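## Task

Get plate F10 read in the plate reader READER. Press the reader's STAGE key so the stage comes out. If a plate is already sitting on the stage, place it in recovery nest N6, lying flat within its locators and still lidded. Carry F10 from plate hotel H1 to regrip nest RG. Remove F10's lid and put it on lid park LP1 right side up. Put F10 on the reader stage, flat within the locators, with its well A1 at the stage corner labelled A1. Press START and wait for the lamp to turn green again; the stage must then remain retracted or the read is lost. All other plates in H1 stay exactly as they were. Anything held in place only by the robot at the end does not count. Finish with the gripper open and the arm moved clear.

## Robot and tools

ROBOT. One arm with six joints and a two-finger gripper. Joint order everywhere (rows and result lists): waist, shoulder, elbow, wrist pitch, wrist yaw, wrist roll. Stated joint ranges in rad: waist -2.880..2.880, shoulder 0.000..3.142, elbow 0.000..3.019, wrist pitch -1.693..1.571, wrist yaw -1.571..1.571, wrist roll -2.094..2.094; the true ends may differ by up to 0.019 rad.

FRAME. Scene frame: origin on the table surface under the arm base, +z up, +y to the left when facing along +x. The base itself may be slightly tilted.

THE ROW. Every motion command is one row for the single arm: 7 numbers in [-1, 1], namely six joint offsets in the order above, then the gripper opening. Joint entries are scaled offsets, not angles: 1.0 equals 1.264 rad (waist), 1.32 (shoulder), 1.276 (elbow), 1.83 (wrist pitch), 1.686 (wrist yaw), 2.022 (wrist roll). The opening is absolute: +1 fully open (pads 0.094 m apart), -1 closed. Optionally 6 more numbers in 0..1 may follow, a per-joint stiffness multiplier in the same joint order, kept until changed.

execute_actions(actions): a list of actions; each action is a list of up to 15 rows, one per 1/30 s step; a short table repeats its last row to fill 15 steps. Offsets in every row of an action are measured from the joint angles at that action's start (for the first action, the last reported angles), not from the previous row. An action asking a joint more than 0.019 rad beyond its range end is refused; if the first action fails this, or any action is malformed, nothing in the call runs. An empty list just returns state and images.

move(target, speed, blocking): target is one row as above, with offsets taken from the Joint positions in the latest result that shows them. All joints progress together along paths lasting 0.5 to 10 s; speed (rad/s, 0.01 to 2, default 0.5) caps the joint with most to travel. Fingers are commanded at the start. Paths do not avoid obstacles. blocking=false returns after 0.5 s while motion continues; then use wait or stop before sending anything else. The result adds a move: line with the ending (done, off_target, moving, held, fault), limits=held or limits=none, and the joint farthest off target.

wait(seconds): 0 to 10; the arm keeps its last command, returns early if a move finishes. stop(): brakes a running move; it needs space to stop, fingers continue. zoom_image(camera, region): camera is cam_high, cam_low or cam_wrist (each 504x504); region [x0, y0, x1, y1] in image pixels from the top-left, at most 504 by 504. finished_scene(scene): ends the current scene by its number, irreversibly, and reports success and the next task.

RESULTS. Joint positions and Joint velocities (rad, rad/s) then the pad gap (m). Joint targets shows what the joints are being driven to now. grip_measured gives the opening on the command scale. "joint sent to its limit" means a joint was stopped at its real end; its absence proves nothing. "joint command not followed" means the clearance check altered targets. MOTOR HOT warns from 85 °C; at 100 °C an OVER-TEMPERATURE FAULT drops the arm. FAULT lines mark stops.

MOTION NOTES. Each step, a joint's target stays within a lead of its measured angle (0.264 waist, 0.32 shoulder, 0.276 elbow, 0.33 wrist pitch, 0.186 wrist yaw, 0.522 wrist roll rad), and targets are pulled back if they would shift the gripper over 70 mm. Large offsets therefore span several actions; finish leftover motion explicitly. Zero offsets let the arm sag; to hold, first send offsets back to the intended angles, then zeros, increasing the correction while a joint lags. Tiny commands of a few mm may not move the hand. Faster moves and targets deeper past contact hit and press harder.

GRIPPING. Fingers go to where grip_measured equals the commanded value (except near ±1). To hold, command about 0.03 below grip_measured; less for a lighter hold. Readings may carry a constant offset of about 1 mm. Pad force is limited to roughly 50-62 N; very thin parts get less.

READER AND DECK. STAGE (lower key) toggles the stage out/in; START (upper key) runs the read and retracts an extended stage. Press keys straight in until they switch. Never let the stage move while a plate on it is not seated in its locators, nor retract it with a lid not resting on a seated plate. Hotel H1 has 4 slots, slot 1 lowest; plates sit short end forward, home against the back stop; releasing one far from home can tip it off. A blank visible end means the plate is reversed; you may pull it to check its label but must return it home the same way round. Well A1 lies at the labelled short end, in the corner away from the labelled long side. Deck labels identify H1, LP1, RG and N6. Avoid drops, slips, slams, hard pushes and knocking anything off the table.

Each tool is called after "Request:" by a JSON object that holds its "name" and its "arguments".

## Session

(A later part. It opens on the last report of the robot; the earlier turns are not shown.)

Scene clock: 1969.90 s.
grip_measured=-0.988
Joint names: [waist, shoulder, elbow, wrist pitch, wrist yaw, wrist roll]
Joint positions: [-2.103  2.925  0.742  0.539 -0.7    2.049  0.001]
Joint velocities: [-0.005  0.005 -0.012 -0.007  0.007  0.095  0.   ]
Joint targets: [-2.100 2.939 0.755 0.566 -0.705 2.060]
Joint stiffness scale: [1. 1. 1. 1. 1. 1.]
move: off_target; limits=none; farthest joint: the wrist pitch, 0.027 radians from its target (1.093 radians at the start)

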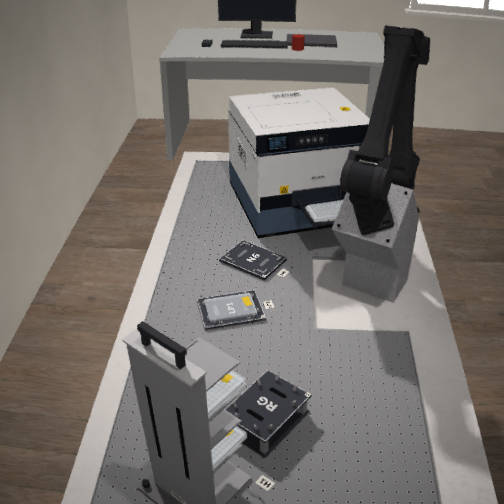

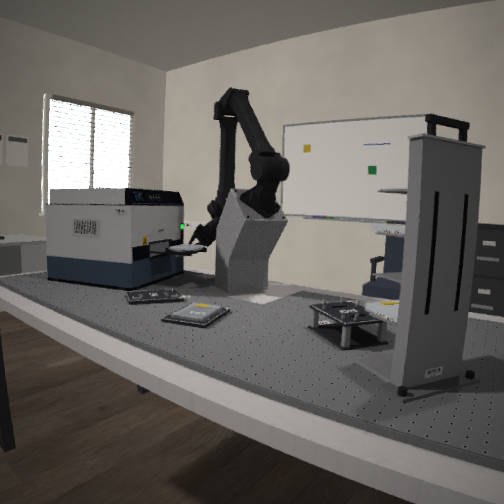

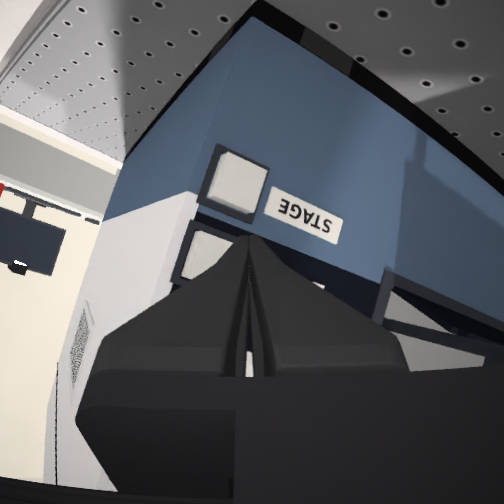

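Request:
{"name": "execute_actions", "arguments": {"actions": [[[0.00938,0.0095,0.01363,0.0137,-0.002,0.004,-1],[0.01129,0.008,0.0145,0.0137,-0.0012,0.0025,-1],[0.0142,0.0065,0.01585,0.0137,-0.0012,0.0025,-1],[0.01788,0.005,0.01759,0.0137,-0.0012,0.0025,-1],[0.02212,0.0035,0.01964,0.0137,-0.0012,0.0025,-1],[0.02669,0.002,0.0219,0.0137,-0.0012,0.0025,-1],[0.03137,0.0005,0.02429,0.0137,-0.0012,0.0025,-1],[0.03594,-0.001,0.02672,0.0137,-0.0012,0.0025,-1],[0.04018,-0.0025,0.02911,0.0137,-0.0012,0.0025,-1],[0.04386,-0.004,0.03137,0.0137,-0.0012,0.0025,-1],[0.04677,-0.005,0.03342,0.0137,-0.0012,0.0025,-1],[0.04868,-0.006,0.03516,0.0137,-0.0012,0.0025,-1],[0.04936,-0.006,0.03651,0.0137,-0.0012,0.0025,-1],[0.04936,-0.006,0.03738,0.0137,-0.0012,0.0025,-1],[0.04936,-0.006,0.03769,0.0137,-0.0012,0.0025,-1]]]}}

Scene clock: 2024.57 s.
grip_measured=-0.988
Joint names: [waist, shoulder, elbow, wrist pitch, wrist yaw, wrist roll]
Joint positions: [-2.049  2.925  0.774  0.539 -0.7    2.049  0.001]
Joint velocities: [ 0.024 -0.005  0.022  0.007 -0.037 -0.007 -0.001]
Joint targets: [-2.040 2.917 0.790 0.564 -0.702 2.054]
Joint stiffness scale: [1. 1. 1. 1. 1. 1.]

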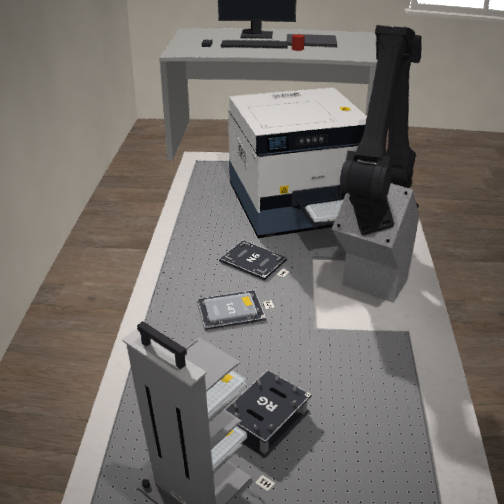

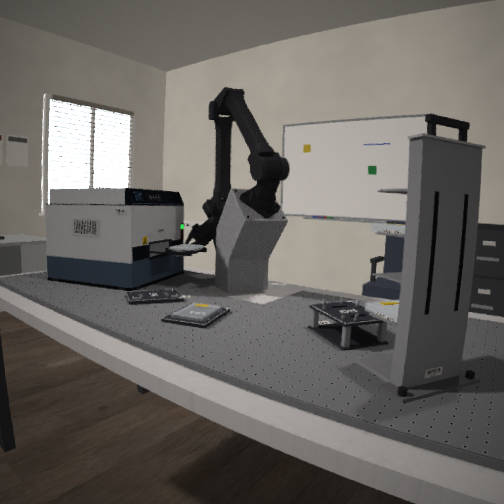

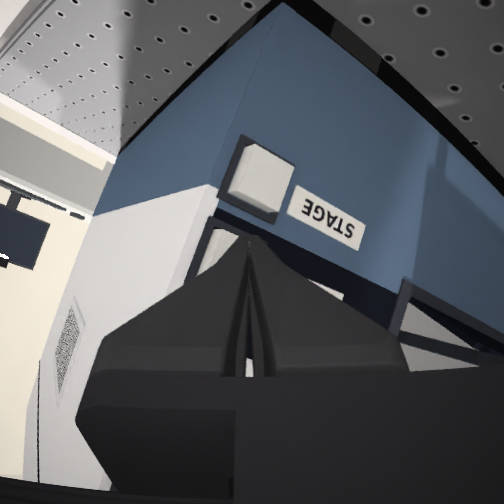

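Request:
{"name": "execute_actions", "arguments": {"actions": []}}

Request:
{"name": "zoom_image", "arguments": {"camera": "cam_wrist", "region": [180, 125, 320, 285]}}

Scene clock: 2026.87 s.
grip_measured=-0.988
Joint names: [waist, shoulder, elbow, wrist pitch, wrist yaw, wrist roll]
Joint positions: [-2.049  2.925  0.776  0.539 -0.7    2.049  0.001]
Joint velocities: [ 0.005 -0.005  0.007 -0.012  0.066  0.022  0.   ]
Joint targets: [-2.040 2.917 0.790 0.564 -0.702 2.054]
Joint stiffness scale: [1. 1. 1. 1. 1. 1.]

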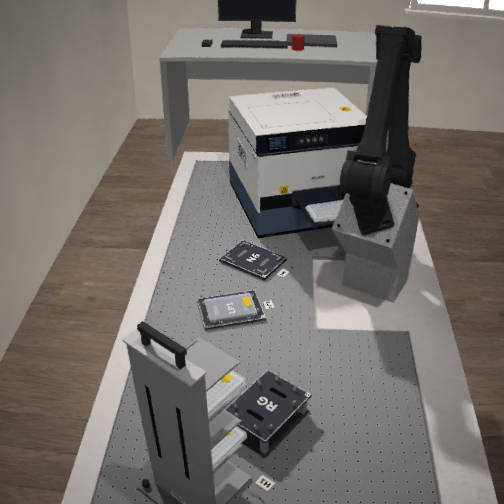

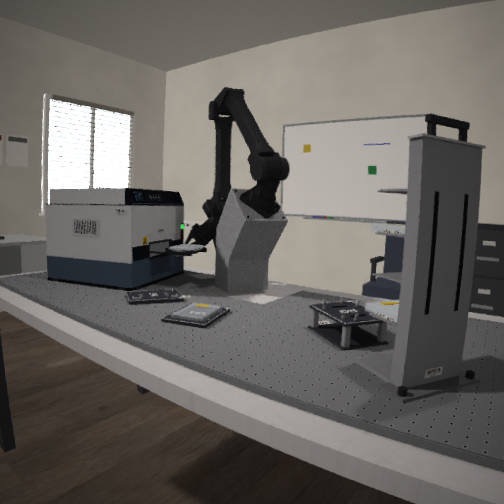

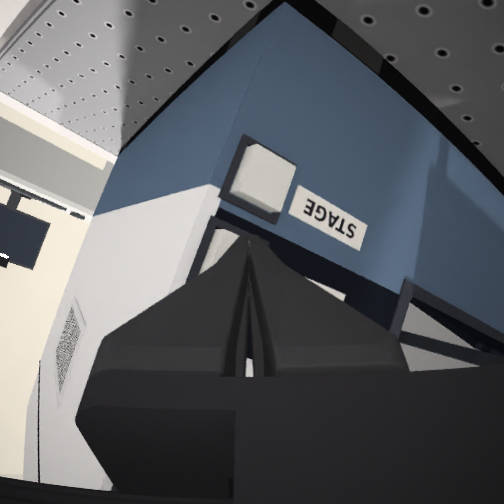

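Region (180, 125, 320, 285) of cam_wrist's 504x504 image, scaled by 3.150, with more detail than that image has; it fills the left 441 columns of this view, and the rest is white.

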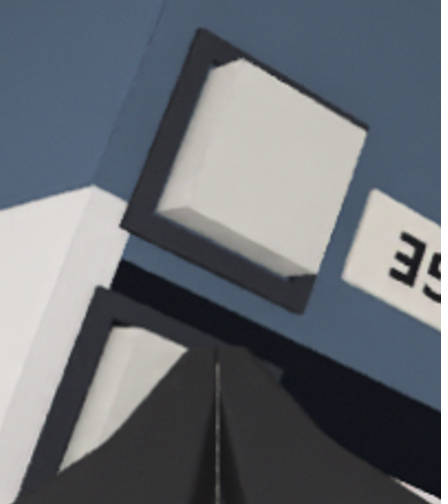

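Request:
{"name": "execute_actions", "arguments": {"actions": [[[0.00828,-0.00612,0.01227,0.01375,-0.0013,0.0025,-1],[0.00932,-0.0063,0.01371,0.01401,-0.0014,0.0025,-1],[0.0109,-0.00657,0.01589,0.0144,-0.0015,0.0025,-1],[0.01291,-0.00692,0.01866,0.01489,-0.0016,0.0025,-1],[0.01522,-0.00731,0.02184,0.01546,-0.0017,0.0025,-1],[0.01771,-0.00774,0.02528,0.01608,-0.0018,0.0025,-1],[0.02026,-0.00817,0.0288,0.0167,-0.0019,0.0025,-1],[0.02275,-0.0086,0.03224,0.01732,-0.002,0.0025,-1],[0.02506,-0.00899,0.03542,0.01789,-0.0021,0.0025,-1],[0.02707,-0.00934,0.03819,0.01838,-0.0022,0.0025,-1],[0.02865,-0.00961,0.04037,0.01877,-0.0023,0.0025,-1],[0.02969,-0.00979,0.04181,0.01903,-0.0024,0.0025,-1],[0.03006,-0.00985,0.04232,0.01912,-0.0024,0.0025,-1]]]}}

Scene clock: 2037.07 s.
grip_measured=-0.988
Joint names: [waist, shoulder, elbow, wrist pitch, wrist yaw, wrist roll]
Joint positions: [-2.027  2.925  0.79   0.539 -0.7    2.049  0.001]
Joint velocities: [-0.005 -0.024  0.002  0.012 -0.022  0.037  0.   ]
Joint targets: [-2.011 2.912 0.830 0.574 -0.704 2.054]
Joint stiffness scale: [1. 1. 1. 1. 1. 1.]

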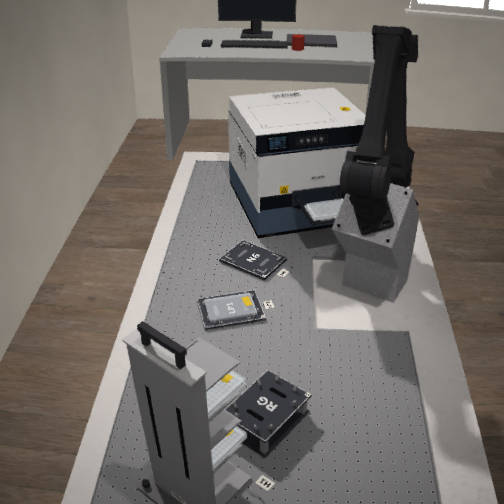

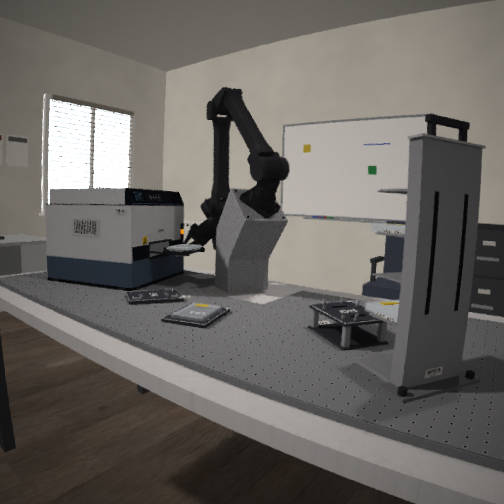

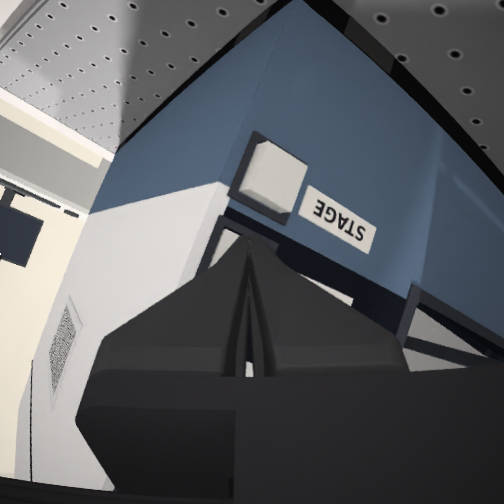

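Request:
{"name": "move", "arguments": {"target": [-0.0657, -0.2992, -0.29, -0.0383, 0, 0, -1], "speed": 1.0}}

Scene clock: 2061.47 s.
grip_measured=-0.988
Joint names: [waist, shoulder, elbow, wrist pitch, wrist yaw, wrist roll]
Joint positions: [-2.103  2.522  0.422  0.49  -0.698  2.049  0.001]
Joint velocities: [-0.005 -0.005  0.017 -0.007  0.022  0.007 -0.001]
Joint targets: [-2.111 2.530 0.420 0.469 -0.700 2.049]
Joint stiffness scale: [1. 1. 1. 1. 1. 1.]
move: off_target; limits=none; farthest joint: the wrist pitch, 0.021 radians from its target (0.070 radians at the start)

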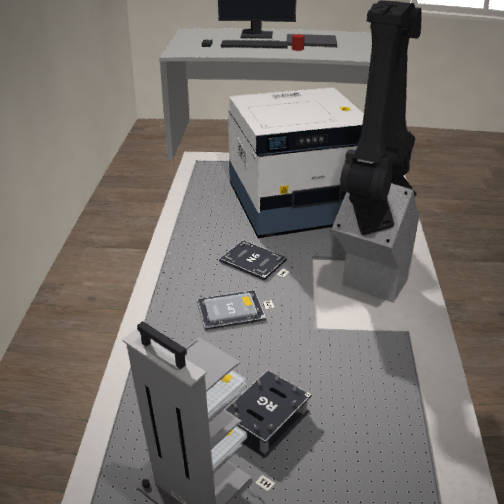

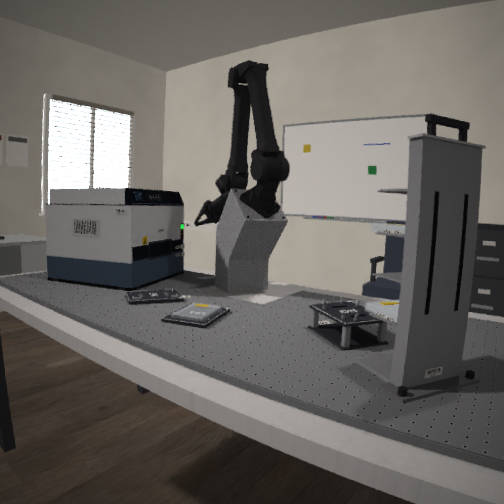

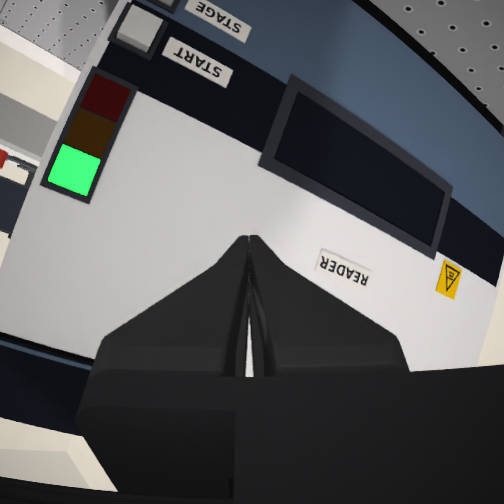

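Request:
{"name": "zoom_image", "arguments": {"camera": "cam_high", "region": [120, 270, 330, 504]}}

Request:
{"name": "execute_actions", "arguments": {"actions": []}}

Region (120, 270, 330, 504) of cam_high's 504x504 image, scaled by 2.154, with more detail than that image has; it fills the left 452 columns of this view, and the rest is white.

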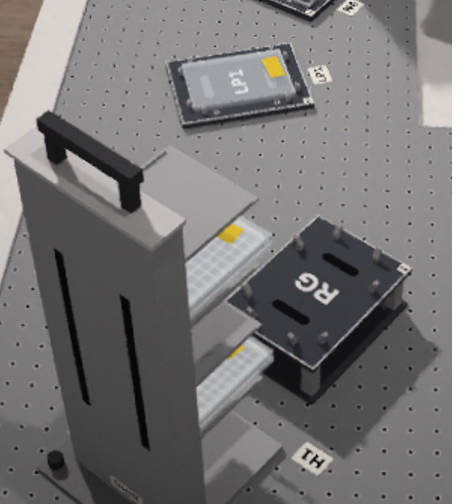

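Scene clock: 2063.37 s.
grip_measured=-0.988
Joint names: [waist, shoulder, elbow, wrist pitch, wrist yaw, wrist roll]
Joint positions: [-2.103  2.522  0.422  0.49  -0.698  2.049  0.001]
Joint velocities: [-0.005 -0.005 -0.007 -0.002 -0.095 -0.007 -0.   ]
Joint targets: [-2.111 2.530 0.420 0.469 -0.700 2.049]
Joint stiffness scale: [1. 1. 1. 1. 1. 1.]

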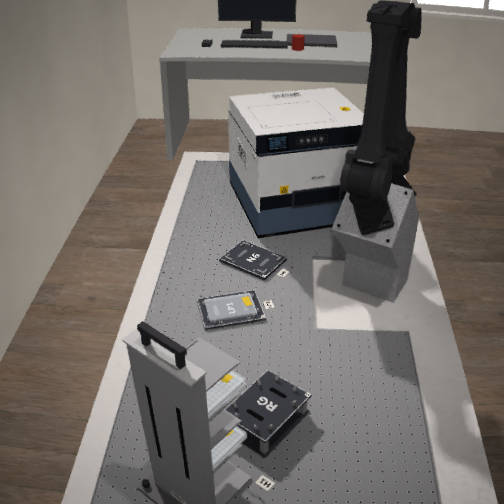

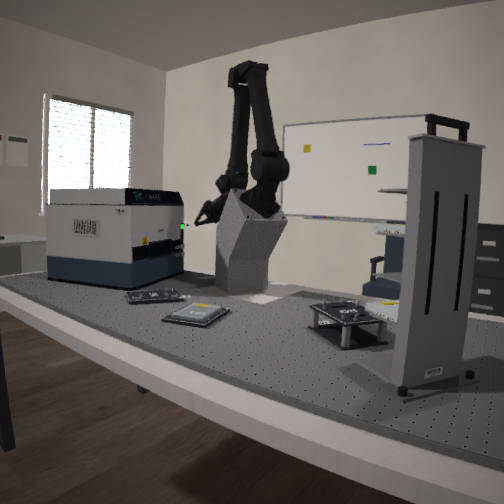

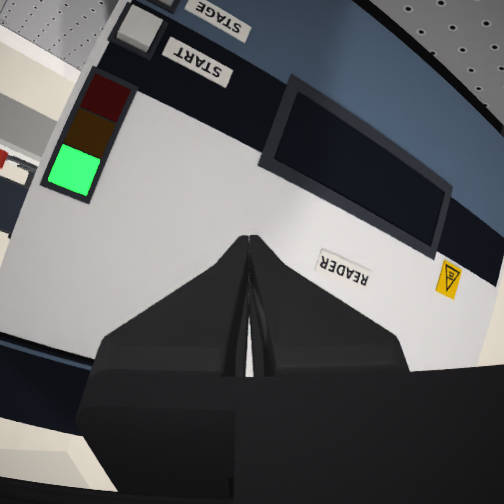

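The lamp is green again, the stage is in, the lid is parked and the arm is clear of the reader.

Request:
{"name": "finished_scene", "arguments": {"scene": 2}}

The scene is finished: the task was done.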